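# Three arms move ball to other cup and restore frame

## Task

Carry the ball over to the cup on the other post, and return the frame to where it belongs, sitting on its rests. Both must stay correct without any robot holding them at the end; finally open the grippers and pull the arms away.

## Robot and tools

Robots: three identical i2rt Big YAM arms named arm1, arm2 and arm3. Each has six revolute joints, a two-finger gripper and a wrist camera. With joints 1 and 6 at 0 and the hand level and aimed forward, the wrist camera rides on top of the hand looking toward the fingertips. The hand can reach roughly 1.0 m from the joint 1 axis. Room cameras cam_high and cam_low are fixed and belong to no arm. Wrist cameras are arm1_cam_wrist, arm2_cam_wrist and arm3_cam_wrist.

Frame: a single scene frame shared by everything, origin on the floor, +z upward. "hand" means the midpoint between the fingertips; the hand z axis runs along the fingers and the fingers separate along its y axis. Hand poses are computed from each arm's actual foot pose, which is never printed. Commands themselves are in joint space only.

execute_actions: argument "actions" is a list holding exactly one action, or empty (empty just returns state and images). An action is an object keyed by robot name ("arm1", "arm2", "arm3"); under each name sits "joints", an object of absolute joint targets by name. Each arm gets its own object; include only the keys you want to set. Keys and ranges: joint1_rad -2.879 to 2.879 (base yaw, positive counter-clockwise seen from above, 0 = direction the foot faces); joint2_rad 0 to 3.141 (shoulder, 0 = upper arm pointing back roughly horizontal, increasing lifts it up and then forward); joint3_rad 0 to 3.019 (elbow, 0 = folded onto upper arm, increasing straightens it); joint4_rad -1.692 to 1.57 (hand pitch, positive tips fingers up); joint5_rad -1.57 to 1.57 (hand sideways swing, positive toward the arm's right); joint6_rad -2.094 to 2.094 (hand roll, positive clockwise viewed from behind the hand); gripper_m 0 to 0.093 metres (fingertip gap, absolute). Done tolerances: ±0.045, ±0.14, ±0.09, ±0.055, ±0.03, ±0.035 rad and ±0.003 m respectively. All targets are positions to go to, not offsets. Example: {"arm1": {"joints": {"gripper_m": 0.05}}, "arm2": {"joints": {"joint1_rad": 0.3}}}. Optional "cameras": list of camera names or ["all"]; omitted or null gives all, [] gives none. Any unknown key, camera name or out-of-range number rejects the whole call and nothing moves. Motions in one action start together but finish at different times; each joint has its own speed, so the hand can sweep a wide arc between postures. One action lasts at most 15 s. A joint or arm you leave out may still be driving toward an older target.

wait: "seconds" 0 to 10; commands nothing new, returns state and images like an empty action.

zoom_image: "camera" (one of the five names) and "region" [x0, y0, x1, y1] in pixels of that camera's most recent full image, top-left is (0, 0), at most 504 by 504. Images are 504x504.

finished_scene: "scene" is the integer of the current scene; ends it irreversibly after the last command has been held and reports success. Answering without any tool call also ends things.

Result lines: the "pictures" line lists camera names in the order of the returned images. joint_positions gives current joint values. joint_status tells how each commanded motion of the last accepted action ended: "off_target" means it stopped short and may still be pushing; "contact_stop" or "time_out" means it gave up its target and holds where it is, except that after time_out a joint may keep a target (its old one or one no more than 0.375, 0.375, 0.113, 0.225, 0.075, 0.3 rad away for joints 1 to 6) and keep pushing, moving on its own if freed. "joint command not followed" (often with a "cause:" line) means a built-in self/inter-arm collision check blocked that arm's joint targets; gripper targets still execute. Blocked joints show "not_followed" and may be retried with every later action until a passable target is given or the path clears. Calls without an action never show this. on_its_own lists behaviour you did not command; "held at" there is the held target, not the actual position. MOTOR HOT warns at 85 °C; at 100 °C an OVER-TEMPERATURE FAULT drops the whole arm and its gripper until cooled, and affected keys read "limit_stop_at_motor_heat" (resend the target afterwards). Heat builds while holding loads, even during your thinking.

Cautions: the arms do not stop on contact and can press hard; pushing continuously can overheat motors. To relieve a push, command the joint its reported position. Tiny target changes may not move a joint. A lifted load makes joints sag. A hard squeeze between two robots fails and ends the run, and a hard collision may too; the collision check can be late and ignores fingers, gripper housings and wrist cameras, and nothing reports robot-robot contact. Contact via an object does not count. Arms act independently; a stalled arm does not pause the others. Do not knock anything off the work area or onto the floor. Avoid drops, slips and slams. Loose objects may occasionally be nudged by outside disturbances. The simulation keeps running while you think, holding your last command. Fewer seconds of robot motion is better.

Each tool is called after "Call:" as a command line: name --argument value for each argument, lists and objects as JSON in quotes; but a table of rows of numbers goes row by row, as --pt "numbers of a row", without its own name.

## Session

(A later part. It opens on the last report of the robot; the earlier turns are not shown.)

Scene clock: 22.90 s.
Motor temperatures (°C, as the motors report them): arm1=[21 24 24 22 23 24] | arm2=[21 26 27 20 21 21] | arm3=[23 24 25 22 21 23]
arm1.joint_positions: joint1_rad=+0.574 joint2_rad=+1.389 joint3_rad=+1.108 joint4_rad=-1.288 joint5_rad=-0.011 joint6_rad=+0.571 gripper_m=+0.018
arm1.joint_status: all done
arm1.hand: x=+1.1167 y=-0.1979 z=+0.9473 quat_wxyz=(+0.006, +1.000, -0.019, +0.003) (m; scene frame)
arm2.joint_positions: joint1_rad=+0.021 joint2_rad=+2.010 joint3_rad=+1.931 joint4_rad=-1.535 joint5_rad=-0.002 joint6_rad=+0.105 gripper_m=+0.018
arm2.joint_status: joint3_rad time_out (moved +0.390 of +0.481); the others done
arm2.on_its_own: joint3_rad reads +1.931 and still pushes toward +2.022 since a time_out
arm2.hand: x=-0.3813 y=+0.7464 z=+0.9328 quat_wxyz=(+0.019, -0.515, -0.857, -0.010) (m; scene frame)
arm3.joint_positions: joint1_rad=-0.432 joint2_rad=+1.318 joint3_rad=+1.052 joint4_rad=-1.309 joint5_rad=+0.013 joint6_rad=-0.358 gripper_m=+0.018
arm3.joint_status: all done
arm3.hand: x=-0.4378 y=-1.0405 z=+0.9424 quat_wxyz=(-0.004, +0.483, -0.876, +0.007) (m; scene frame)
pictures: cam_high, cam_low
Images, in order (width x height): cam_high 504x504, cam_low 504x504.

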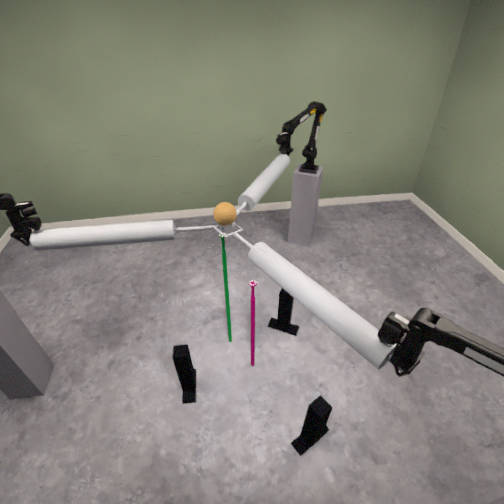

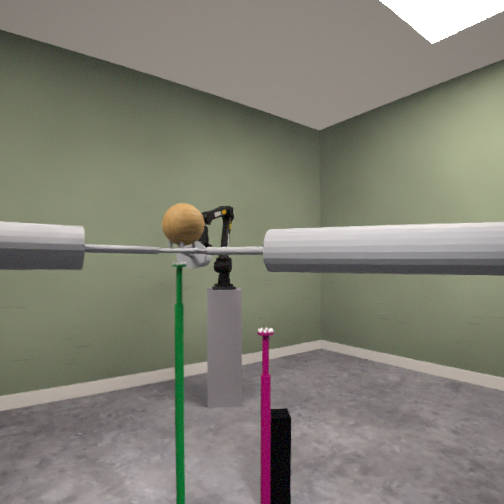

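Call:
execute_actions --actions '[{"arm1":{"joints":{"joint1_rad":0.531,"joint2_rad":1.267,"joint3_rad":1.028,"joint4_rad":-1.272,"joint6_rad":0.523}},"arm2":{"joints":{"joint1_rad":0.09,"joint2_rad":1.925,"joint3_rad":1.903,"joint4_rad":-1.475,"joint6_rad":0.183}},"arm3":{"joints":{"joint1_rad":-0.404,"joint2_rad":1.413,"joint3_rad":1.20,"joint4_rad":-1.28,"joint6_rad":-0.328}}}]' --cameras '["cam_high","cam_low"]'

Call:
zoom_image --camera "cam_low" --region '[130, 190, 230, 290]'

Call:
zoom_image --camera "cam_high" --region '[190, 195, 260, 265]'

Scene clock: 24.70 s.
Motor temperatures (°C, as the motors report them): arm1=[21 24 25 22 23 24] | arm2=[21 27 27 20 21 21] | arm3=[23 24 26 22 21 23]
arm1.joint_positions: joint1_rad=+0.547 joint2_rad=+1.302 joint3_rad=+0.996 joint4_rad=-1.278 joint5_rad=-0.006 joint6_rad=+0.546 gripper_m=+0.018
arm1.joint_status: all done
arm1.hand: x=+1.1458 y=-0.1689 z=+0.9369 quat_wxyz=(+0.000, +1.000, -0.020, +0.008) (m; scene frame)
arm2.joint_positions: joint1_rad=+0.092 joint2_rad=+1.979 joint3_rad=+1.886 joint4_rad=-1.511 joint5_rad=-0.002 joint6_rad=+0.178 gripper_m=+0.018
arm2.joint_status: all done
arm2.hand: x=-0.3506 y=+0.7785 z=+0.9341 quat_wxyz=(+0.015, -0.516, -0.857, -0.007) (m; scene frame)
arm3.joint_positions: joint1_rad=-0.415 joint2_rad=+1.441 joint3_rad=+1.135 joint4_rad=-1.275 joint5_rad=+0.001 joint6_rad=-0.340 gripper_m=+0.018
arm3.joint_status: all done
arm3.hand: x=-0.4104 y=-1.0086 z=+0.9287 quat_wxyz=(+0.000, +0.482, -0.876, +0.002) (m; scene frame)
pictures: cam_high, cam_low
Images, in order (width x height): cam_high 504x504, cam_low 504x504.

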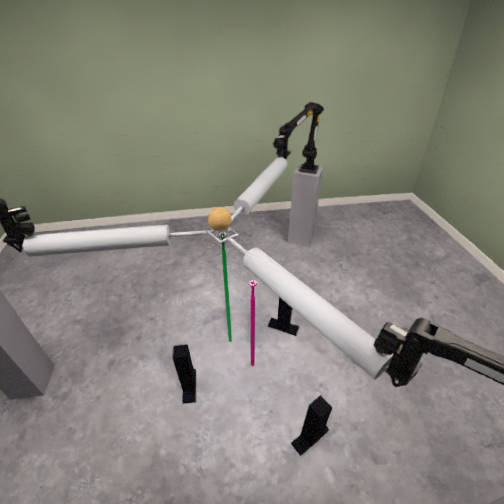

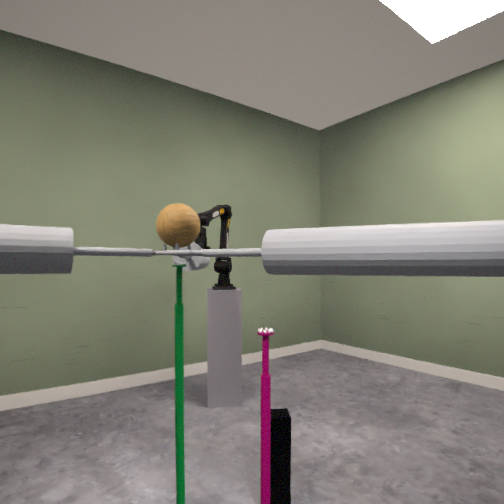

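Region (130, 190, 230, 290) of cam_low's 504x504 image, scaled by 5.040, with more detail than that image has.

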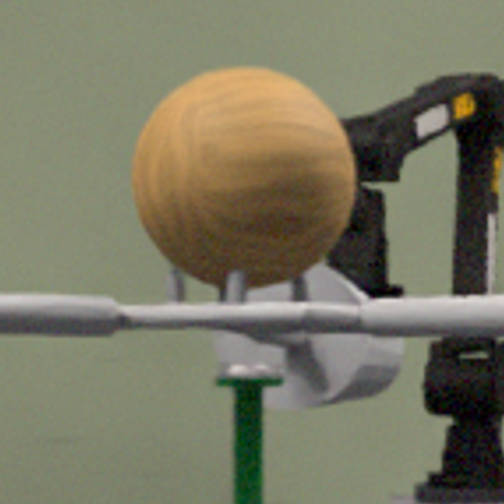

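Region (190, 195, 260, 265) of cam_high's 504x504 image, scaled by 7.200, with more detail than that image has.

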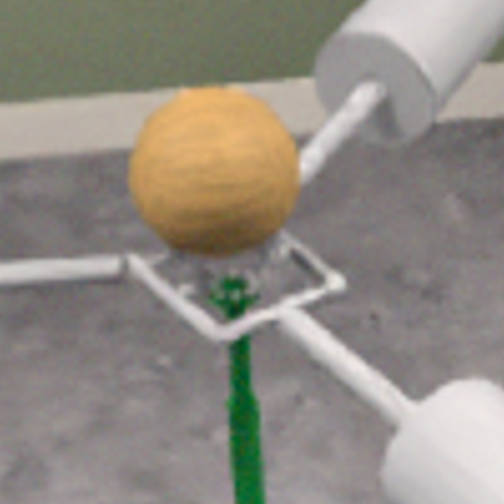

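Call:
execute_actions --actions '[{"arm1":{"joints":{"joint1_rad":0.568,"joint2_rad":1.335,"joint3_rad":1.045,"joint4_rad":-1.226,"joint6_rad":0.567}},"arm2":{"joints":{"joint1_rad":0.065,"joint2_rad":1.968,"joint3_rad":1.888,"joint4_rad":-1.45,"joint6_rad":0.148}},"arm3":{"joints":{"joint1_rad":-0.428,"joint2_rad":1.383,"joint3_rad":1.113,"joint4_rad":-1.242,"joint6_rad":-0.352}}}]' --cameras '["cam_high","cam_low"]'

Call:
zoom_image --camera "cam_low" --region '[130, 190, 230, 290]'

Call:
zoom_image --camera "cam_high" --region '[190, 195, 260, 265]'

Scene clock: 25.93 s.
Motor temperatures (°C, as the motors report them): arm1=[21 24 25 22 23 24] | arm2=[21 27 28 20 21 21] | arm3=[23 24 27 22 21 23]
arm1.joint_positions: joint1_rad=+0.559 joint2_rad=+1.348 joint3_rad=+0.996 joint4_rad=-1.233 joint5_rad=-0.006 joint6_rad=+0.559 gripper_m=+0.018
arm1.joint_status: all done
arm1.hand: x=+1.1377 y=-0.1784 z=+0.9215 quat_wxyz=(+0.000, +1.000, -0.020, +0.008) (m; scene frame)
arm2.joint_positions: joint1_rad=+0.073 joint2_rad=+1.995 joint3_rad=+1.872 joint4_rad=-1.485 joint5_rad=-0.004 joint6_rad=+0.161 gripper_m=+0.018
arm2.joint_status: all done
arm2.hand: x=-0.3578 y=+0.7694 z=+0.9194 quat_wxyz=(+0.017, -0.516, -0.856, -0.009) (m; scene frame)
arm3.joint_positions: joint1_rad=-0.419 joint2_rad=+1.420 joint3_rad=+1.088 joint4_rad=-1.253 joint5_rad=+0.003 joint6_rad=-0.342 gripper_m=+0.018
arm3.joint_status: all done
arm3.hand: x=-0.4186 y=-1.0174 z=+0.9194 quat_wxyz=(+0.002, +0.482, -0.876, +0.003) (m; scene frame)
pictures: cam_high, cam_low
Images, in order (width x height): cam_high 504x504, cam_low 504x504.

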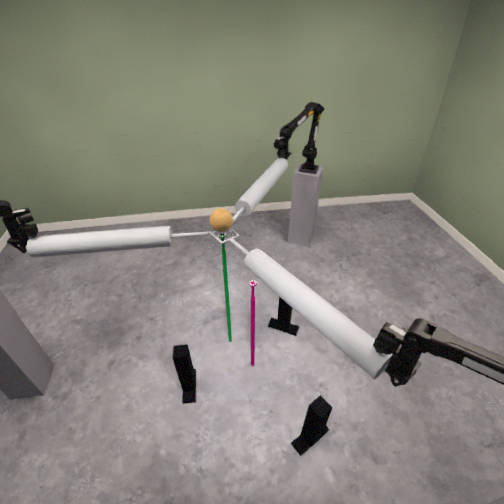

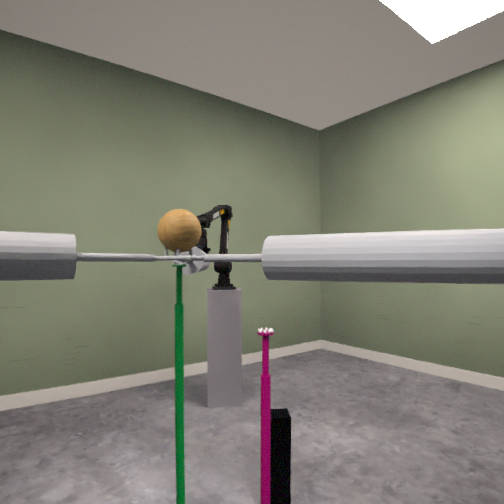

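Region (130, 190, 230, 290) of cam_low's 504x504 image, scaled by 5.040, with more detail than that image has.

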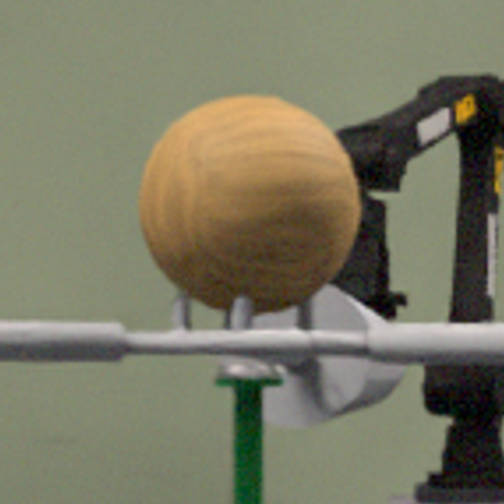

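Region (190, 195, 260, 265) of cam_high's 504x504 image, scaled by 7.200, with more detail than that image has.

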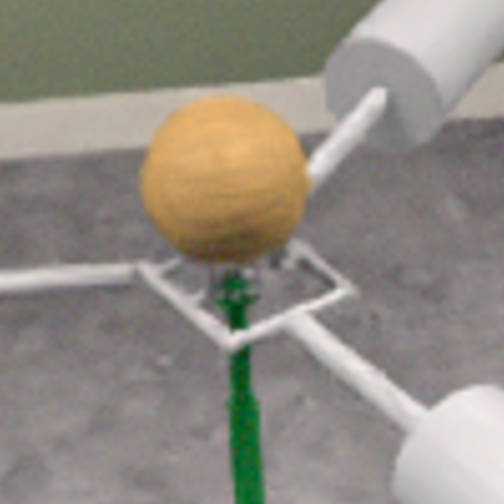

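Call:
execute_actions --actions '[]'

Scene clock: 26.73 s.
Motor temperatures (°C, as the motors report them): arm1=[21 24 25 22 23 24] | arm2=[21 27 28 20 21 21] | arm3=[23 24 27 22 21 23]
arm1.joint_positions: joint1_rad=+0.559 joint2_rad=+1.348 joint3_rad=+0.996 joint4_rad=-1.233 joint5_rad=-0.006 joint6_rad=+0.559 gripper_m=+0.018
arm1.joint_status: all done
arm1.hand: x=+1.1377 y=-0.1784 z=+0.9215 quat_wxyz=(+0.000, +1.000, -0.020, +0.008) (m; scene frame)
arm2.joint_positions: joint1_rad=+0.073 joint2_rad=+1.995 joint3_rad=+1.872 joint4_rad=-1.485 joint5_rad=-0.004 joint6_rad=+0.161 gripper_m=+0.018
arm2.joint_status: all done
arm2.hand: x=-0.3578 y=+0.7694 z=+0.9194 quat_wxyz=(+0.017, -0.516, -0.856, -0.009) (m; scene frame)
arm3.joint_positions: joint1_rad=-0.419 joint2_rad=+1.420 joint3_rad=+1.088 joint4_rad=-1.253 joint5_rad=+0.003 joint6_rad=-0.342 gripper_m=+0.018
arm3.joint_status: all done
arm3.hand: x=-0.4186 y=-1.0174 z=+0.9194 quat_wxyz=(+0.002, +0.482, -0.876, +0.003) (m; scene frame)
pictures: arm1_cam_wrist, arm2_cam_wrist, arm3_cam_wrist, cam_high, cam_low
Images, in order (width x height): arm1_cam_wrist 504x504, arm2_cam_wrist 504x504, arm3_cam_wrist 504x504, cam_high 504x504, cam_low 504x504.

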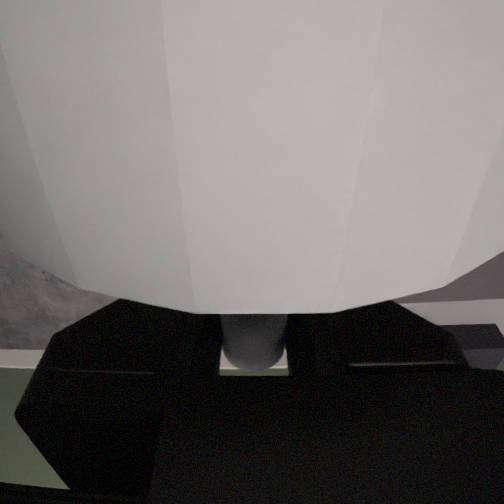

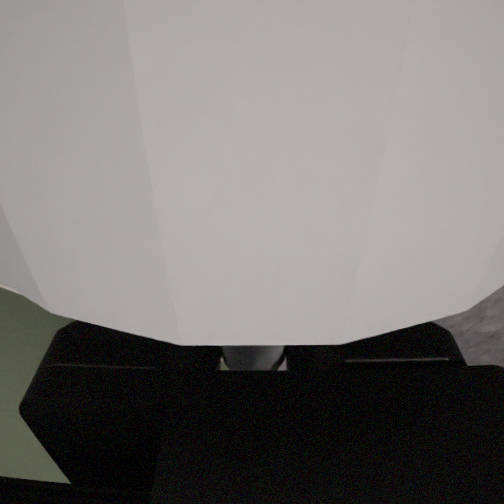

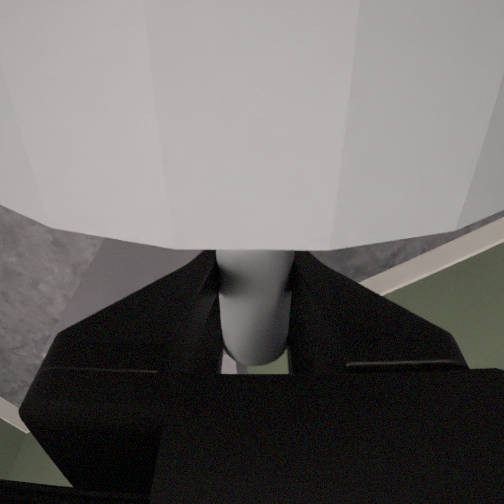

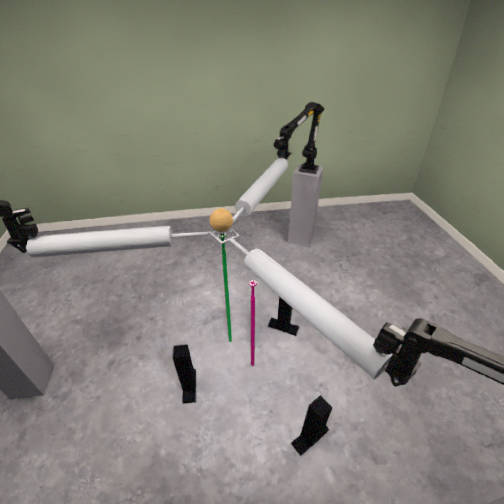

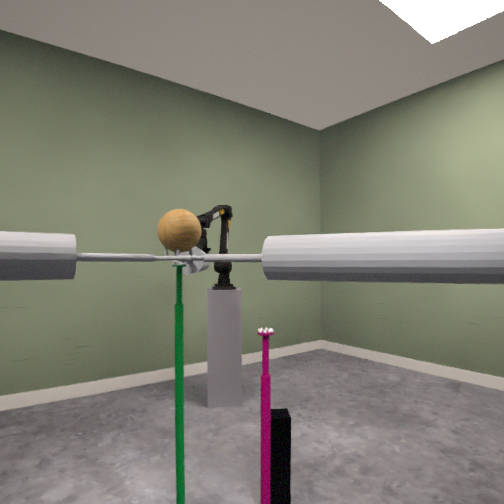

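Call:
execute_actions --actions '[{"arm1":{"joints":{"joint2_rad":1.368,"joint3_rad":0.96,"joint4_rad":-1.135}},"arm2":{"joints":{"joint3_rad":1.812,"joint4_rad":-1.375}},"arm3":{"joints":{"joint2_rad":1.435,"joint3_rad":1.055,"joint4_rad":-1.158}}}]' --cameras '["cam_high","cam_low"]'

Call:
zoom_image --camera "cam_low" --region '[130,190,230,290]'

Call:
zoom_image --camera "cam_high" --region '[190,195,260,265]'

Scene clock: 28.37 s.
Motor temperatures (°C, as the motors report them): arm1=[21 24 26 22 23 24] | arm2=[21 27 28 20 21 21] | arm3=[23 24 27 22 21 23]
arm1.joint_positions: joint1_rad=+0.560 joint2_rad=+1.382 joint3_rad=+0.940 joint4_rad=-1.142 joint5_rad=+0.001 joint6_rad=+0.559 gripper_m=+0.018
arm1.joint_status: all done
arm1.hand: x=+1.1374 y=-0.1778 z=+0.8903 quat_wxyz=(-0.003, +1.000, -0.020, +0.006) (m; scene frame)
arm2.joint_positions: joint1_rad=+0.072 joint2_rad=+2.007 joint3_rad=+1.802 joint4_rad=-1.396 joint5_rad=-0.006 joint6_rad=+0.160 gripper_m=+0.018
arm2.joint_status: all done
arm2.hand: x=-0.3581 y=+0.7688 z=+0.8861 quat_wxyz=(+0.013, -0.516, -0.856, -0.008) (m; scene frame)
arm3.joint_positions: joint1_rad=-0.419 joint2_rad=+1.456 joint3_rad=+1.034 joint4_rad=-1.166 joint5_rad=+0.002 joint6_rad=-0.343 gripper_m=+0.018
arm3.joint_status: all done
arm3.hand: x=-0.4180 y=-1.0171 z=+0.8866 quat_wxyz=(+0.003, +0.482, -0.876, +0.003) (m; scene frame)
pictures: cam_high, cam_low
Images, in order (width x height): cam_high 504x504, cam_low 504x504.

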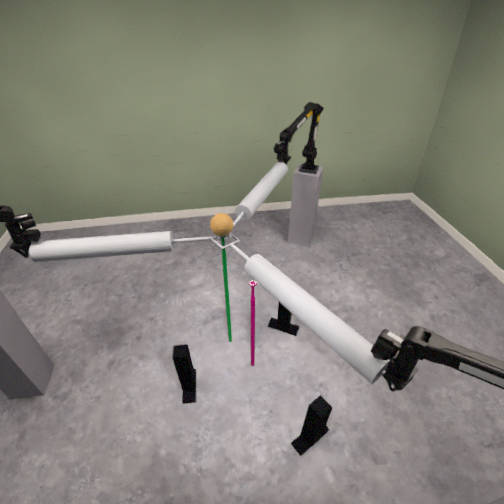

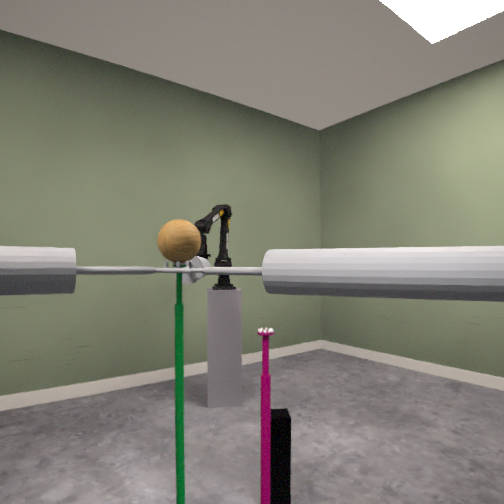

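Region (130, 190, 230, 290) of cam_low's 504x504 image, scaled by 5.040, with more detail than that image has.

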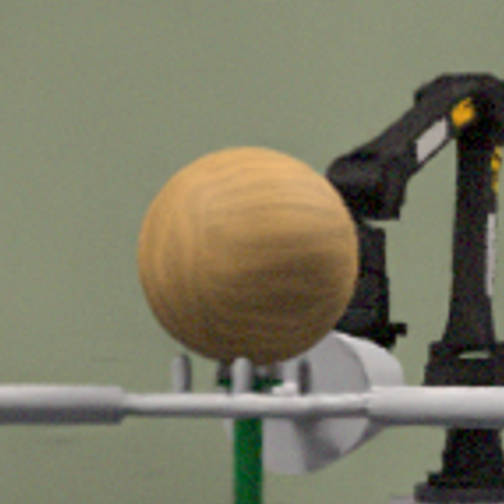

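Region (190, 195, 260, 265) of cam_high's 504x504 image, scaled by 7.200, with more detail than that image has.

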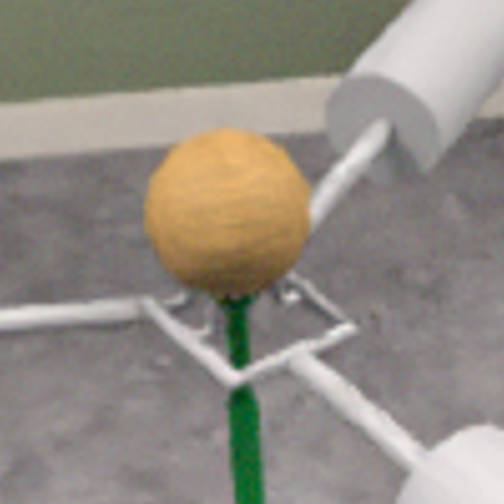

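Call:
execute_actions --actions '[{"arm1":{"joints":{"joint2_rad":1.409,"joint3_rad":0.91,"joint4_rad":-1.045}},"arm2":{"joints":{"joint2_rad":1.99,"joint3_rad":1.765,"joint4_rad":-1.307}},"arm3":{"joints":{"joint2_rad":1.473,"joint3_rad":1.008,"joint4_rad":-1.072}}}]' --cameras '["cam_high","cam_low"]'

Call:
zoom_image --camera "cam_low" --region '[130,210,230,310]'

Call:
zoom_image --camera "cam_high" --region '[190,205,260,275]'

Scene clock: 29.40 s.
Motor temperatures (°C, as the motors report them): arm1=[21 24 26 22 23 24] | arm2=[21 27 28 20 21 21] | arm3=[23 24 27 22 21 23]
arm1.joint_positions: joint1_rad=+0.560 joint2_rad=+1.419 joint3_rad=+0.894 joint4_rad=-1.055 joint5_rad=+0.001 joint6_rad=+0.559 gripper_m=+0.018
arm1.joint_status: all done
arm1.hand: x=+1.1371 y=-0.1780 z=+0.8619 quat_wxyz=(-0.002, +1.000, -0.020, +0.004) (m; scene frame)
arm2.joint_positions: joint1_rad=+0.072 joint2_rad=+2.021 joint3_rad=+1.757 joint4_rad=-1.332 joint5_rad=-0.006 joint6_rad=+0.159 gripper_m=+0.018
arm2.joint_status: all done
arm2.hand: x=-0.3577 y=+0.7683 z=+0.8606 quat_wxyz=(+0.011, -0.516, -0.856, -0.008) (m; scene frame)
arm3.joint_positions: joint1_rad=-0.419 joint2_rad=+1.489 joint3_rad=+0.988 joint4_rad=-1.085 joint5_rad=+0.002 joint6_rad=-0.343 gripper_m=+0.018
arm3.joint_status: all done
arm3.hand: x=-0.4177 y=-1.0170 z=+0.8590 quat_wxyz=(+0.002, +0.482, -0.876, +0.003) (m; scene frame)
pictures: cam_high, cam_low
Images, in order (width x height): cam_high 504x504, cam_low 504x504.

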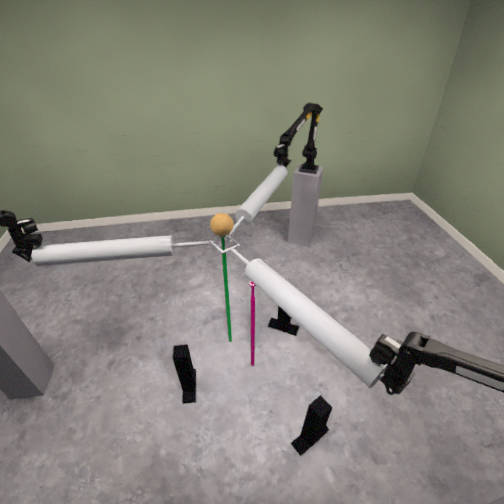

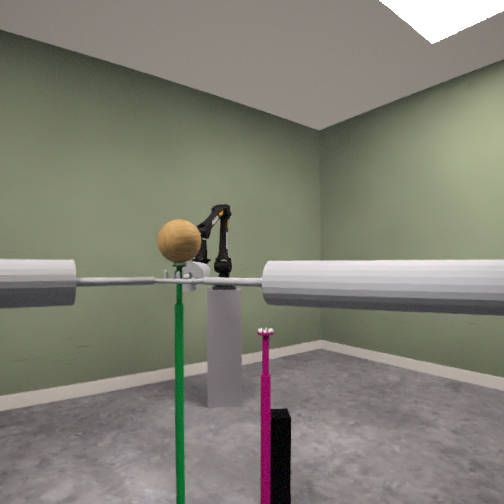

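Region (130, 210, 230, 310) of cam_low's 504x504 image, scaled by 5.040, with more detail than that image has.

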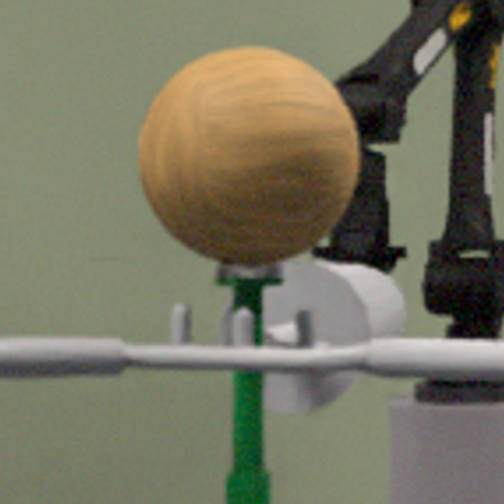

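Region (190, 205, 260, 275) of cam_high's 504x504 image, scaled by 7.200, with more detail than that image has.

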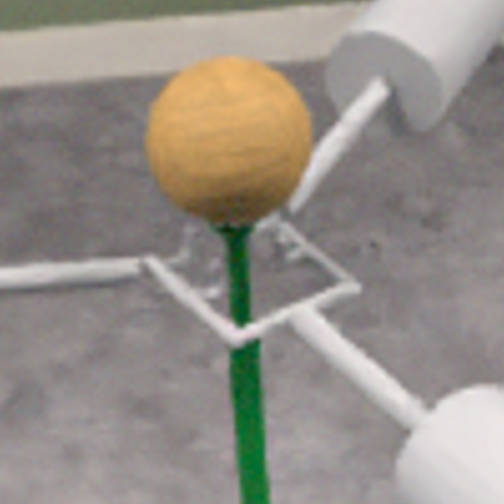

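Call:
execute_actions --actions '[{"arm1":{"joints":{"joint1_rad":0.36,"joint2_rad":1.44,"joint3_rad":0.905,"joint4_rad":-1.002,"joint6_rad":0.355}},"arm2":{"joints":{"joint1_rad":0.1,"joint2_rad":1.825,"joint3_rad":1.472,"joint4_rad":-1.17,"joint6_rad":0.19}},"arm3":{"joints":{"joint1_rad":-0.243,"joint2_rad":1.537,"joint3_rad":1.06,"joint4_rad":-1.04,"joint6_rad":-0.164}}}]' --cameras '["cam_high","cam_low"]'

Call:
zoom_image --camera "cam_high" --region '[190,205,290,305]'

Scene clock: 30.93 s.
Motor temperatures (°C, as the motors report them): arm1=[21 24 26 22 23 24] | arm2=[21 28 28 20 21 21] | arm3=[23 23 27 22 21 23]
arm1.joint_positions: joint1_rad=+0.365 joint2_rad=+1.445 joint3_rad=+0.879 joint4_rad=-1.008 joint5_rad=-0.001 joint6_rad=+0.367 gripper_m=+0.018
arm1.joint_status: all done
arm1.hand: x=+1.1052 y=-0.1154 z=+0.8482 quat_wxyz=(+0.001, +1.000, -0.021, +0.002) (m; scene frame)
arm2.joint_positions: joint1_rad=+0.095 joint2_rad=+1.857 joint3_rad=+1.467 joint4_rad=-1.198 joint5_rad=-0.005 joint6_rad=+0.182 gripper_m=+0.018
arm2.joint_status: all done
arm2.hand: x=-0.3882 y=+0.8297 z=+0.8478 quat_wxyz=(+0.007, -0.516, -0.856, -0.006) (m; scene frame)
arm3.joint_positions: joint1_rad=-0.249 joint2_rad=+1.552 joint3_rad=+1.011 joint4_rad=-1.036 joint5_rad=+0.002 joint6_rad=-0.174 gripper_m=+0.018
arm3.joint_status: all done
arm3.hand: x=-0.4503 y=-0.9544 z=+0.8423 quat_wxyz=(-0.002, +0.482, -0.876, +0.003) (m; scene frame)
pictures: cam_high, cam_low
Images, in order (width x height): cam_high 504x504, cam_low 504x504.

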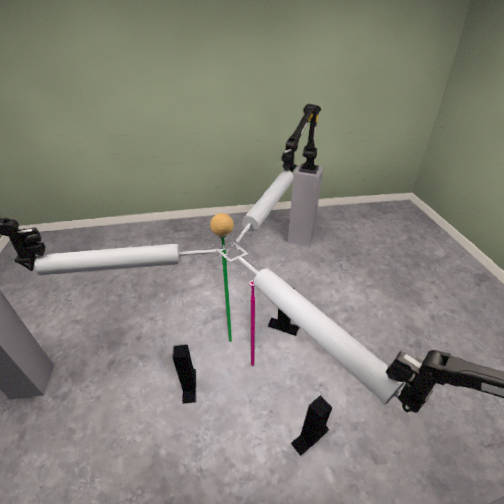

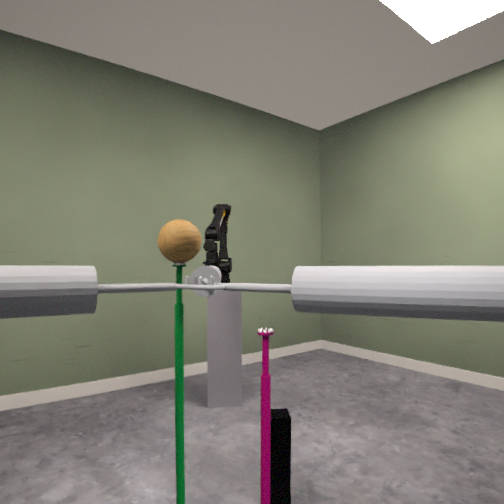

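Region (190, 205, 290, 305) of cam_high's 504x504 image, scaled by 5.040, with more detail than that image has.

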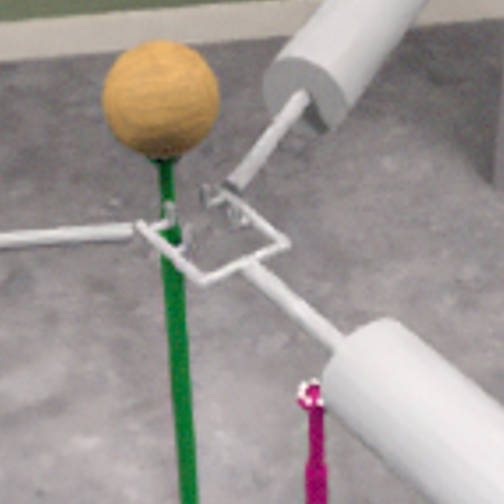

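Call:
execute_actions --actions '[{"arm1":{"joints":{"joint1_rad":0.016,"joint2_rad":1.54,"joint3_rad":1.05,"joint4_rad":-1.03,"joint6_rad":0.008}},"arm2":{"joints":{"joint1_rad":0.159,"joint2_rad":1.507,"joint3_rad":1.055,"joint4_rad":-1.055,"joint6_rad":0.25}},"arm3":{"joints":{"joint1_rad":0.04,"joint2_rad":1.675,"joint3_rad":1.245,"joint4_rad":-1.085,"joint6_rad":0.118}}}]' --cameras '["cam_high","cam_low"]'

Scene clock: 32.40 s.
Motor temperatures (°C, as the motors report them): arm1=[21 24 26 22 23 24] | arm2=[21 28 27 20 21 21] | arm3=[23 23 28 22 21 23]
arm1.joint_positions: joint1_rad=+0.028 joint2_rad=+1.558 joint3_rad=+1.004 joint4_rad=-1.034 joint5_rad=-0.001 joint6_rad=+0.034 gripper_m=+0.018
arm1.joint_status: all done
arm1.hand: x=+1.0443 y=+0.0053 z=+0.8470 quat_wxyz=(+0.001, +1.000, -0.023, +0.009) (m; scene frame)
arm2.joint_positions: joint1_rad=+0.162 joint2_rad=+1.526 joint3_rad=+1.048 joint4_rad=-1.091 joint5_rad=-0.004 joint6_rad=+0.254 gripper_m=+0.018
arm2.joint_status: all done
arm2.hand: x=-0.4480 y=+0.9502 z=+0.8547 quat_wxyz=(-0.002, -0.518, -0.855, -0.002) (m; scene frame)
arm3.joint_positions: joint1_rad=+0.032 joint2_rad=+1.703 joint3_rad=+1.207 joint4_rad=-1.082 joint5_rad=+0.005 joint6_rad=+0.109 gripper_m=+0.018
arm3.joint_status: all done
arm3.hand: x=-0.5153 y=-0.8319 z=+0.8438 quat_wxyz=(-0.004, +0.481, -0.877, +0.004) (m; scene frame)
pictures: cam_high, cam_low
Images, in order (width x height): cam_high 504x504, cam_low 504x504.

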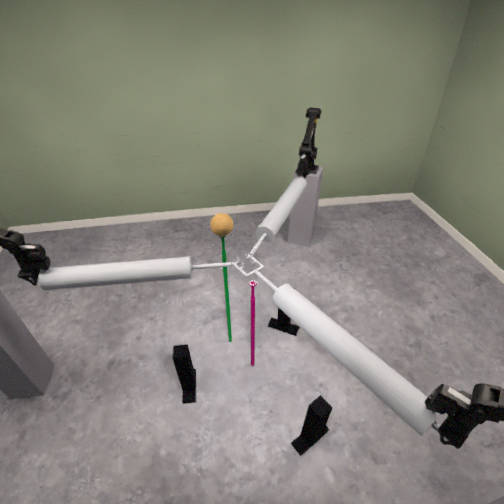

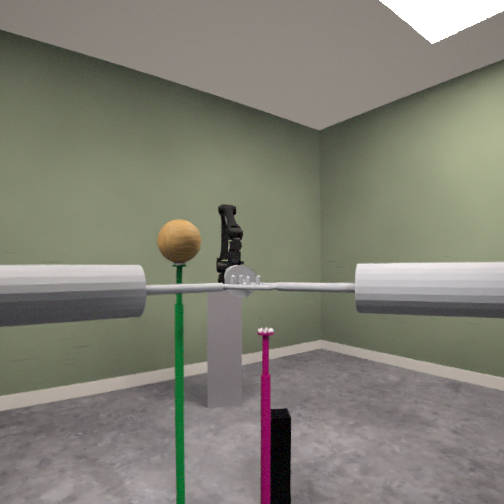

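Call:
execute_actions --actions '[{"arm1":{"joints":{"joint1_rad":-0.232,"joint2_rad":1.808,"joint3_rad":1.23,"joint4_rad":-0.912,"joint6_rad":-0.24}},"arm2":{"joints":{"joint1_rad":0.268,"joint2_rad":1.295,"joint3_rad":0.615,"joint4_rad":-0.845,"joint6_rad":0.36}},"arm3":{"joints":{"joint1_rad":0.24,"joint2_rad":1.95,"joint3_rad":1.478,"joint4_rad":-1.015,"joint6_rad":0.316}}}]' --cameras '["cam_high","cam_low"]'

Scene clock: 33.77 s.
Motor temperatures (°C, as the motors report them): arm1=[21 24 26 22 23 24] | arm2=[21 28 27 20 21 21] | arm3=[23 24 28 22 21 23]
arm1.joint_positions: joint1_rad=-0.216 joint2_rad=+1.836 joint3_rad=+1.174 joint4_rad=-0.921 joint5_rad=+0.001 joint6_rad=-0.211 gripper_m=+0.018
arm1.joint_status: all done
arm1.hand: x=+0.9811 y=+0.1236 z=+0.7807 quat_wxyz=(+0.002, +1.000, -0.023, +0.007) (m; scene frame)
arm2.joint_positions: joint1_rad=+0.268 joint2_rad=+1.316 joint3_rad=+0.617 joint4_rad=-0.866 joint5_rad=-0.006 joint6_rad=+0.361 gripper_m=+0.018
arm2.joint_status: all done
arm2.hand: x=-0.5117 y=+1.0657 z=+0.7867 quat_wxyz=(-0.003, -0.518, -0.855, -0.002) (m; scene frame)
arm3.joint_positions: joint1_rad=+0.229 joint2_rad=+1.993 joint3_rad=+1.427 joint4_rad=-1.009 joint5_rad=+0.002 joint6_rad=+0.308 gripper_m=+0.018
arm3.joint_status: all done
arm3.hand: x=-0.5799 y=-0.7146 z=+0.7714 quat_wxyz=(-0.004, +0.480, -0.877, +0.003) (m; scene frame)
pictures: cam_high, cam_low
Images, in order (width x height): cam_high 504x504, cam_low 504x504.

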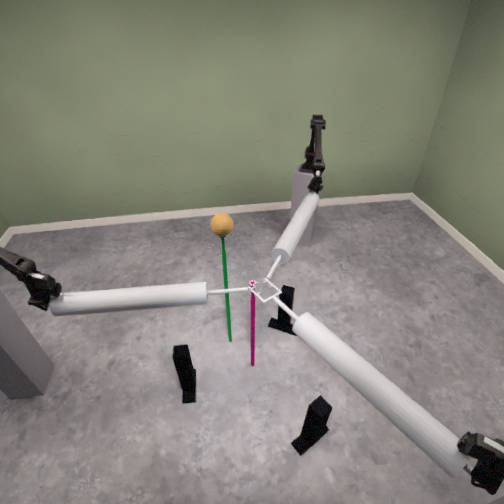

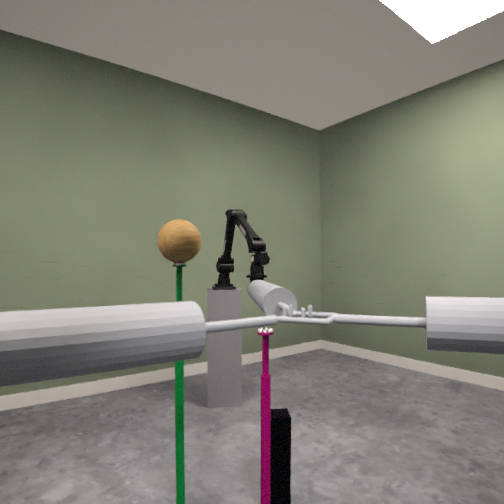

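Call:
execute_actions --actions '[{"arm1":{"joints":{"joint1_rad":-0.242,"joint2_rad":2.05,"joint3_rad":1.16,"joint4_rad":-0.615,"joint6_rad":-0.248}},"arm2":{"joints":{"joint1_rad":0.286,"joint2_rad":1.71,"joint3_rad":0.518,"joint4_rad":-0.34,"joint6_rad":0.378}},"arm3":{"joints":{"joint1_rad":0.24,"joint2_rad":2.165,"joint3_rad":1.43,"joint4_rad":-0.76}}}]' --cameras '["cam_high"]'

Scene clock: 35.13 s.
Motor temperatures (°C, as the motors report them): arm1=[21 24 26 22 23 24] | arm2=[21 27 27 20 21 21] | arm3=[23 24 28 22 21 23]
arm1.joint_positions: joint1_rad=-0.241 joint2_rad=+2.092 joint3_rad=+1.147 joint4_rad=-0.628 joint5_rad=+0.005 joint6_rad=-0.237 gripper_m=+0.018
arm1.joint_status: all done
arm1.hand: x=+0.9778 y=+0.1379 z=+0.6527 quat_wxyz=(-0.001, +1.000, -0.022, +0.003) (m; scene frame)
arm2.joint_positions: joint1_rad=+0.280 joint2_rad=+1.723 joint3_rad=+0.509 joint4_rad=-0.370 joint5_rad=-0.006 joint6_rad=+0.367 gripper_m=+0.018
arm2.joint_status: all done
arm2.hand: x=-0.5161 y=+1.0742 z=+0.6551 quat_wxyz=(+0.006, -0.516, -0.856, -0.004) (m; scene frame)
arm3.joint_positions: joint1_rad=+0.235 joint2_rad=+2.223 joint3_rad=+1.414 joint4_rad=-0.762 joint5_rad=+0.002 joint6_rad=+0.311 gripper_m=+0.018
arm3.joint_status: all done
arm3.hand: x=-0.5796 y=-0.7048 z=+0.6419 quat_wxyz=(-0.006, +0.482, -0.876, +0.002) (m; scene frame)
pictures: cam_high
Images, in order (width x height): cam_high 504x504.

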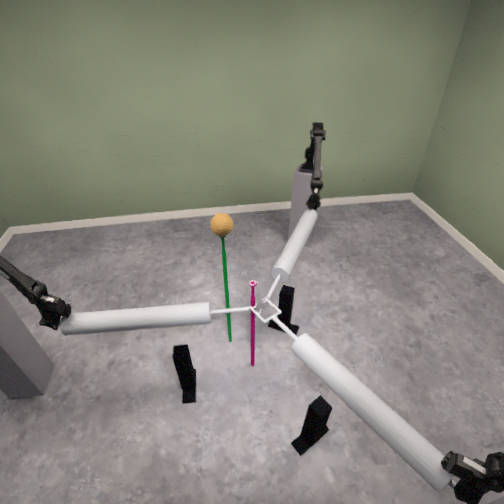

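Call:
execute_actions --actions '[{"arm1":{"joints":{"joint1_rad":-0.275,"joint2_rad":2.343,"joint3_rad":1.25,"joint4_rad":-0.392,"joint6_rad":-0.285}},"arm2":{"joints":{"joint1_rad":0.36,"joint2_rad":2.215,"joint3_rad":0.585,"joint4_rad":0.13,"joint6_rad":0.45}},"arm3":{"joints":{"joint1_rad":0.254,"joint2_rad":2.438,"joint3_rad":1.57,"joint4_rad":-0.608,"joint6_rad":0.328}}}]' --cameras '["cam_high"]'

Scene clock: 39.47 s.
Motor temperatures (°C, as the motors report them): arm1=[21 24 26 22 23 24] | arm2=[21 27 26 20 21 21] | arm3=[23 25 28 22 21 23]
arm1.joint_positions: joint1_rad=-0.267 joint2_rad=+2.379 joint3_rad=+1.211 joint4_rad=-0.405 joint5_rad=+0.003 joint6_rad=-0.258 gripper_m=+0.018
arm1.joint_status: all done
arm1.hand: x=+0.9824 y=+0.1490 z=+0.5288 quat_wxyz=(+0.000, +1.000, -0.025, +0.003) (m; scene frame)
arm2.joint_positions: joint1_rad=+0.362 joint2_rad=+2.233 joint3_rad=+0.569 joint4_rad=+0.094 joint5_rad=-0.004 joint6_rad=+0.453 gripper_m=+0.018
arm2.joint_status: all done
arm2.hand: x=-0.5051 y=+1.0939 z=+0.5256 quat_wxyz=(-0.001, -0.518, -0.855, -0.002) (m; scene frame)
arm3.joint_positions: joint1_rad=+0.244 joint2_rad=+2.489 joint3_rad=+1.534 joint4_rad=-0.604 joint5_rad=+0.000 joint6_rad=+0.327 gripper_m=+0.018
arm3.joint_status: all done
arm3.hand: x=-0.5794 y=-0.6851 z=+0.5232 quat_wxyz=(-0.009, +0.479, -0.878, -0.004) (m; scene frame)
pictures: cam_high
Images, in order (width x height): cam_high 504x504.

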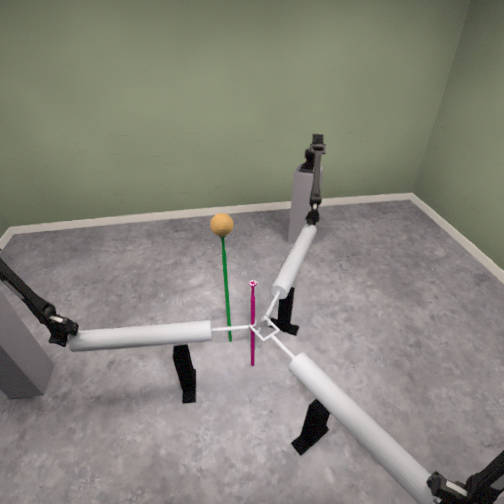

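Call:
execute_actions --actions '[{"arm1":{"joints":{"joint1_rad":-0.278,"joint2_rad":2.558,"joint3_rad":1.365,"joint4_rad":-0.29,"joint6_rad":-0.29}},"arm2":{"joints":{"joint1_rad":0.355,"joint2_rad":2.522,"joint3_rad":0.712,"joint4_rad":0.3}},"arm3":{"joints":{"joint1_rad":0.258,"joint2_rad":2.628,"joint3_rad":1.672,"joint4_rad":-0.528}}}]' --cameras '["cam_high"]'

Scene clock: 40.77 s.
Motor temperatures (°C, as the motors report them): arm1=[21 25 26 22 23 24] | arm2=[21 27 26 20 21 21] | arm3=[23 25 28 22 21 23]
arm1.joint_positions: joint1_rad=-0.268 joint2_rad=+2.596 joint3_rad=+1.329 joint4_rad=-0.308 joint5_rad=+0.002 joint6_rad=-0.260 gripper_m=+0.018
arm1.joint_status: all done
arm1.hand: x=+0.9802 y=+0.1500 z=+0.4419 quat_wxyz=(+0.000, +1.000, -0.024, +0.003) (m; scene frame)
arm2.joint_positions: joint1_rad=+0.360 joint2_rad=+2.542 joint3_rad=+0.703 joint4_rad=+0.266 joint5_rad=-0.003 joint6_rad=+0.453 gripper_m=+0.018
arm2.joint_status: all done
arm2.hand: x=-0.5068 y=+1.0945 z=+0.4383 quat_wxyz=(+0.000, -0.519, -0.855, -0.002) (m; scene frame)
arm3.joint_positions: joint1_rad=+0.248 joint2_rad=+2.674 joint3_rad=+1.638 joint4_rad=-0.529 joint5_rad=-0.001 joint6_rad=+0.329 gripper_m=+0.018
arm3.joint_status: all done
arm3.hand: x=-0.5813 y=-0.6848 z=+0.4405 quat_wxyz=(-0.007, +0.480, -0.877, -0.002) (m; scene frame)
pictures: cam_high
Images, in order (width x height): cam_high 504x504.

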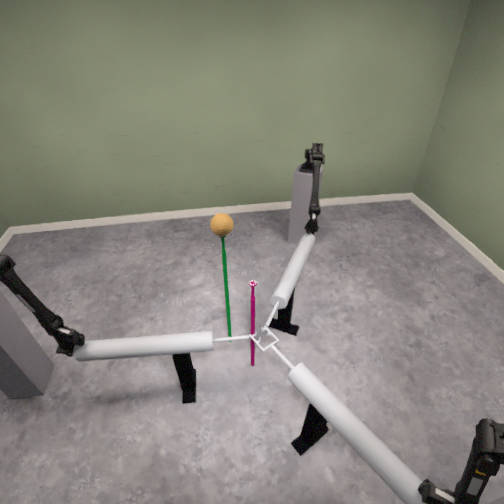

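Call:
execute_actions --actions '[{"arm1":{"joints":{"joint2_rad":2.6,"joint3_rad":1.387,"joint4_rad":-0.277}},"arm2":{"joints":{"joint2_rad":2.575,"joint3_rad":0.742,"joint4_rad":0.325}},"arm3":{"joints":{"joint2_rad":2.672,"joint3_rad":1.697,"joint4_rad":-0.517}}}]' --cameras '["cam_high"]'

Scene clock: 41.60 s.
Motor temperatures (°C, as the motors report them): arm1=[21 25 26 22 23 24] | arm2=[21 27 26 20 21 21] | arm3=[23 25 28 22 21 23]
arm1.joint_positions: joint1_rad=-0.268 joint2_rad=+2.617 joint3_rad=+1.344 joint4_rad=-0.306 joint5_rad=+0.002 joint6_rad=-0.260 gripper_m=+0.018
arm1.joint_status: all done
arm1.hand: x=+0.9805 y=+0.1499 z=+0.4337 quat_wxyz=(+0.001, +1.000, -0.024, +0.005) (m; scene frame)
arm2.joint_positions: joint1_rad=+0.360 joint2_rad=+2.592 joint3_rad=+0.731 joint4_rad=+0.293 joint5_rad=-0.003 joint6_rad=+0.453 gripper_m=+0.018
arm2.joint_status: all done
arm2.hand: x=-0.5064 y=+1.0943 z=+0.4229 quat_wxyz=(-0.002, -0.519, -0.855, -0.002) (m; scene frame)
arm3.joint_positions: joint1_rad=+0.248 joint2_rad=+2.695 joint3_rad=+1.656 joint4_rad=-0.529 joint5_rad=-0.001 joint6_rad=+0.329 gripper_m=+0.018
arm3.joint_status: all done
arm3.hand: x=-0.5812 y=-0.6846 z=+0.4317 quat_wxyz=(-0.006, +0.480, -0.877, +0.000) (m; scene frame)
pictures: cam_high
Images, in order (width x height): cam_high 504x504.

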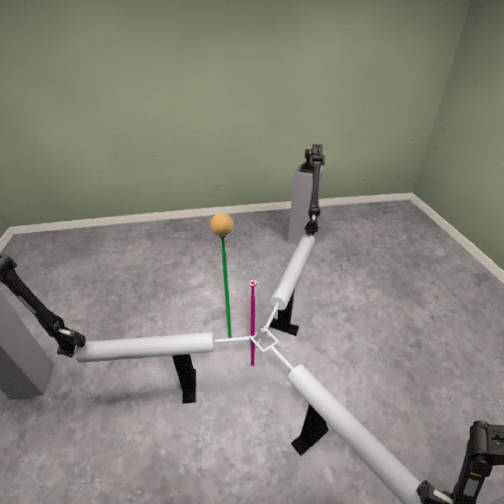

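Call:
execute_actions --actions '[{"arm1":{"joints":{"joint2_rad":2.628,"joint4_rad":-0.27}},"arm3":{"joints":{"joint2_rad":2.703,"joint4_rad":-0.51}}}]' --cameras '["cam_high"]'

Call:
zoom_image --camera "cam_high" --region '[150,260,370,460]'

Scene clock: 42.30 s.
Motor temperatures (°C, as the motors report them): arm1=[21 25 26 22 23 24] | arm2=[21 27 26 20 21 21] | arm3=[23 26 28 22 21 23]
arm1.joint_positions: joint1_rad=-0.268 joint2_rad=+2.631 joint3_rad=+1.351 joint4_rad=-0.297 joint5_rad=+0.002 joint6_rad=-0.260 gripper_m=+0.018
arm1.joint_status: all done
arm1.hand: x=+0.9811 y=+0.1497 z=+0.4277 quat_wxyz=(+0.001, +1.000, -0.024, +0.005) (m; scene frame)
arm2.joint_positions: joint1_rad=+0.360 joint2_rad=+2.589 joint3_rad=+0.730 joint4_rad=+0.293 joint5_rad=-0.003 joint6_rad=+0.453 gripper_m=+0.018
arm2.joint_status: not commanded
arm2.hand: x=-0.5060 y=+1.0939 z=+0.4237 quat_wxyz=(-0.003, -0.519, -0.855, -0.002) (m; scene frame)
arm3.joint_positions: joint1_rad=+0.248 joint2_rad=+2.710 joint3_rad=+1.664 joint4_rad=-0.523 joint5_rad=+0.000 joint6_rad=+0.329 gripper_m=+0.018
arm3.joint_status: all done
arm3.hand: x=-0.5812 y=-0.6853 z=+0.4251 quat_wxyz=(-0.006, +0.480, -0.877, +0.000) (m; scene frame)
pictures: cam_high
Images, in order (width x height): cam_high 504x504.

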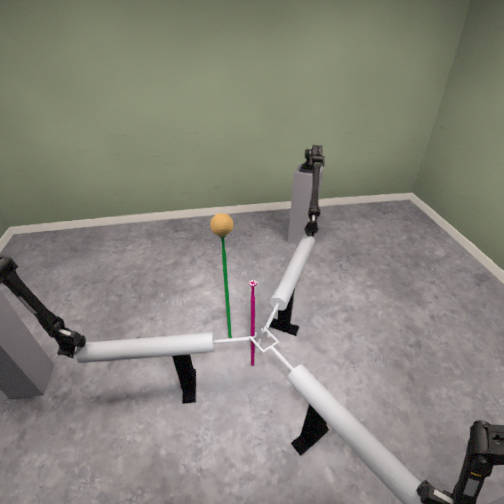

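Region (150, 260, 370, 460) of cam_high's 504x504 image, scaled by 2.291, with more detail than that image has; it fills the top 458 rows of this view, and the rest is white.

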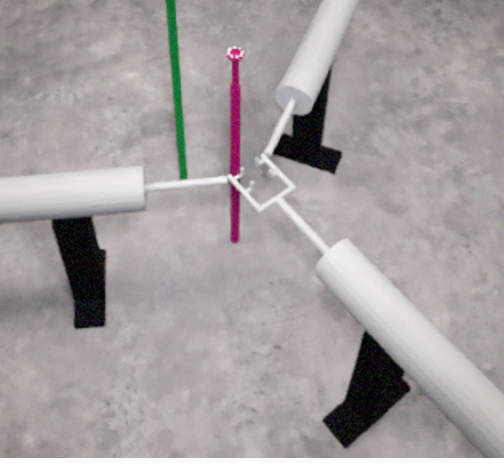

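Seated. Release, easing preloaded joints.

Call:
execute_actions --actions '[{"arm1":{"joints":{"joint1_rad":-0.268,"joint3_rad":1.351,"joint4_rad":-0.3,"joint6_rad":-0.262,"gripper_m":0.06}},"arm2":{"joints":{"joint3_rad":0.725,"joint4_rad":0.288,"gripper_m":0.06}},"arm3":{"joints":{"joint1_rad":0.248,"joint3_rad":1.664,"joint4_rad":-0.528,"gripper_m":0.06}}}]' --cameras '[]'

Call:
execute_actions --actions '[{"arm1":{"joints":{"joint2_rad":2.36,"joint3_rad":1.17,"joint4_rad":-0.42}},"arm2":{"joints":{"joint2_rad":2.225,"joint3_rad":0.53,"joint4_rad":0.09}},"arm3":{"joints":{"joint2_rad":2.46,"joint3_rad":1.48,"joint4_rad":-0.63}}}]'

Scene clock: 43.13 s.
Motor temperatures (°C, as the motors report them): arm1=[21 25 25 22 23 24] | arm2=[21 27 25 20 21 21] | arm3=[23 26 28 22 21 23]
arm1.joint_positions: joint1_rad=-0.268 joint2_rad=+2.631 joint3_rad=+1.350 joint4_rad=-0.297 joint5_rad=+0.002 joint6_rad=-0.260 gripper_m=+0.060
arm1.joint_status: all done
arm1.hand: x=+0.9813 y=+0.1497 z=+0.4277 quat_wxyz=(+0.001, +1.000, -0.024, +0.005) (m; scene frame)
arm2.joint_positions: joint1_rad=+0.360 joint2_rad=+2.587 joint3_rad=+0.729 joint4_rad=+0.293 joint5_rad=-0.003 joint6_rad=+0.453 gripper_m=+0.060
arm2.joint_status: all done
arm2.hand: x=-0.5055 y=+1.0936 z=+0.4243 quat_wxyz=(-0.003, -0.519, -0.855, -0.002) (m; scene frame)
arm3.joint_positions: joint1_rad=+0.248 joint2_rad=+2.710 joint3_rad=+1.664 joint4_rad=-0.523 joint5_rad=+0.000 joint6_rad=+0.329 gripper_m=+0.060
arm3.joint_status: all done
arm3.hand: x=-0.5812 y=-0.6853 z=+0.4251 quat_wxyz=(-0.006, +0.480, -0.877, +0.000) (m; scene frame)
pictures: none
No camera images: the call's "cameras" was empty. Leave "cameras" out to get every camera's image.

Scene clock: 44.37 s.
Motor temperatures (°C, as the motors report them): arm1=[21 25 25 22 23 24] | arm2=[21 27 25 20 21 21] | arm3=[23 26 28 22 21 23]
arm1.joint_positions: joint1_rad=-0.268 joint2_rad=+2.362 joint3_rad=+1.165 joint4_rad=-0.415 joint5_rad=+0.002 joint6_rad=-0.260 gripper_m=+0.060
arm1.joint_status: all done
arm1.hand: x=+1.0043 y=+0.1425 z=+0.5307 quat_wxyz=(+0.005, +0.999, -0.024, +0.021) (m; scene frame)
arm2.joint_positions: joint1_rad=+0.360 joint2_rad=+2.218 joint3_rad=+0.529 joint4_rad=+0.105 joint5_rad=-0.003 joint6_rad=+0.453 gripper_m=+0.060
arm2.joint_status: all done
arm2.hand: x=-0.5193 y=+1.1038 z=+0.5308 quat_wxyz=(+0.007, -0.519, -0.855, -0.002) (m; scene frame)
arm3.joint_positions: joint1_rad=+0.248 joint2_rad=+2.456 joint3_rad=+1.471 joint4_rad=-0.625 joint5_rad=+0.000 joint6_rad=+0.329 gripper_m=+0.060
arm3.joint_status: all done
arm3.hand: x=-0.5886 y=-0.7117 z=+0.5276 quat_wxyz=(+0.008, +0.479, -0.877, +0.015) (m; scene frame)
pictures: arm1_cam_wrist, arm2_cam_wrist, arm3_cam_wrist, cam_high, cam_low
Images, in order (width x height): arm1_cam_wrist 504x504, arm2_cam_wrist 504x504, arm3_cam_wrist 504x504, cam_high 504x504, cam_low 504x504.

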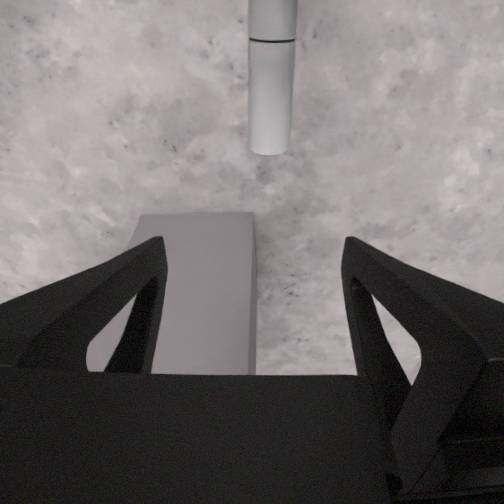

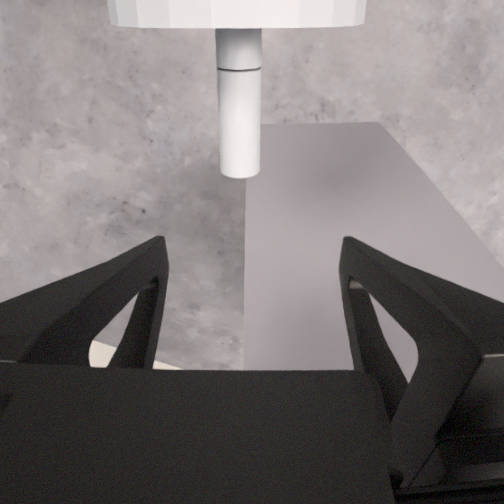

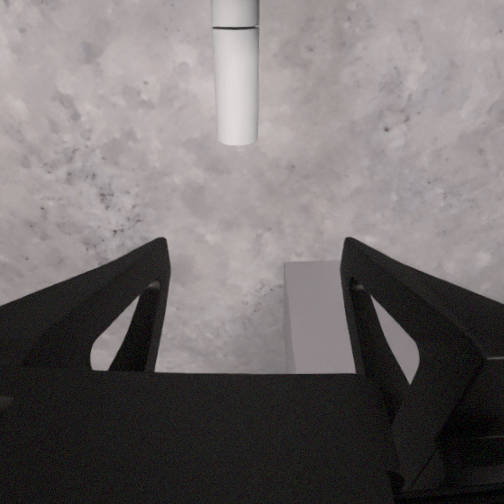

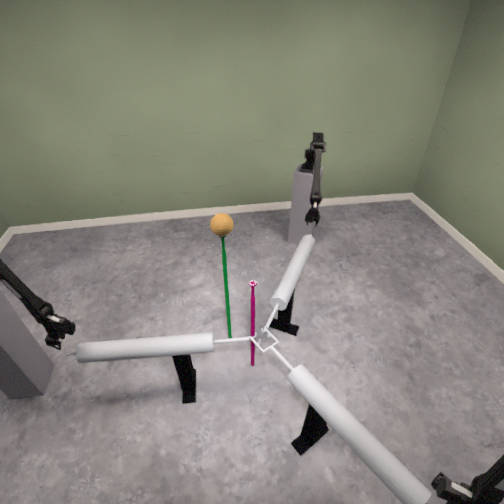

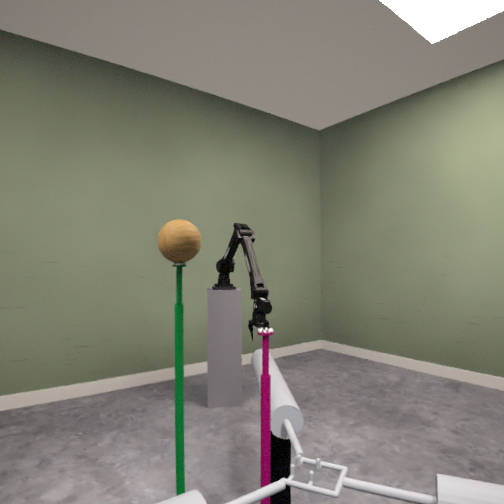

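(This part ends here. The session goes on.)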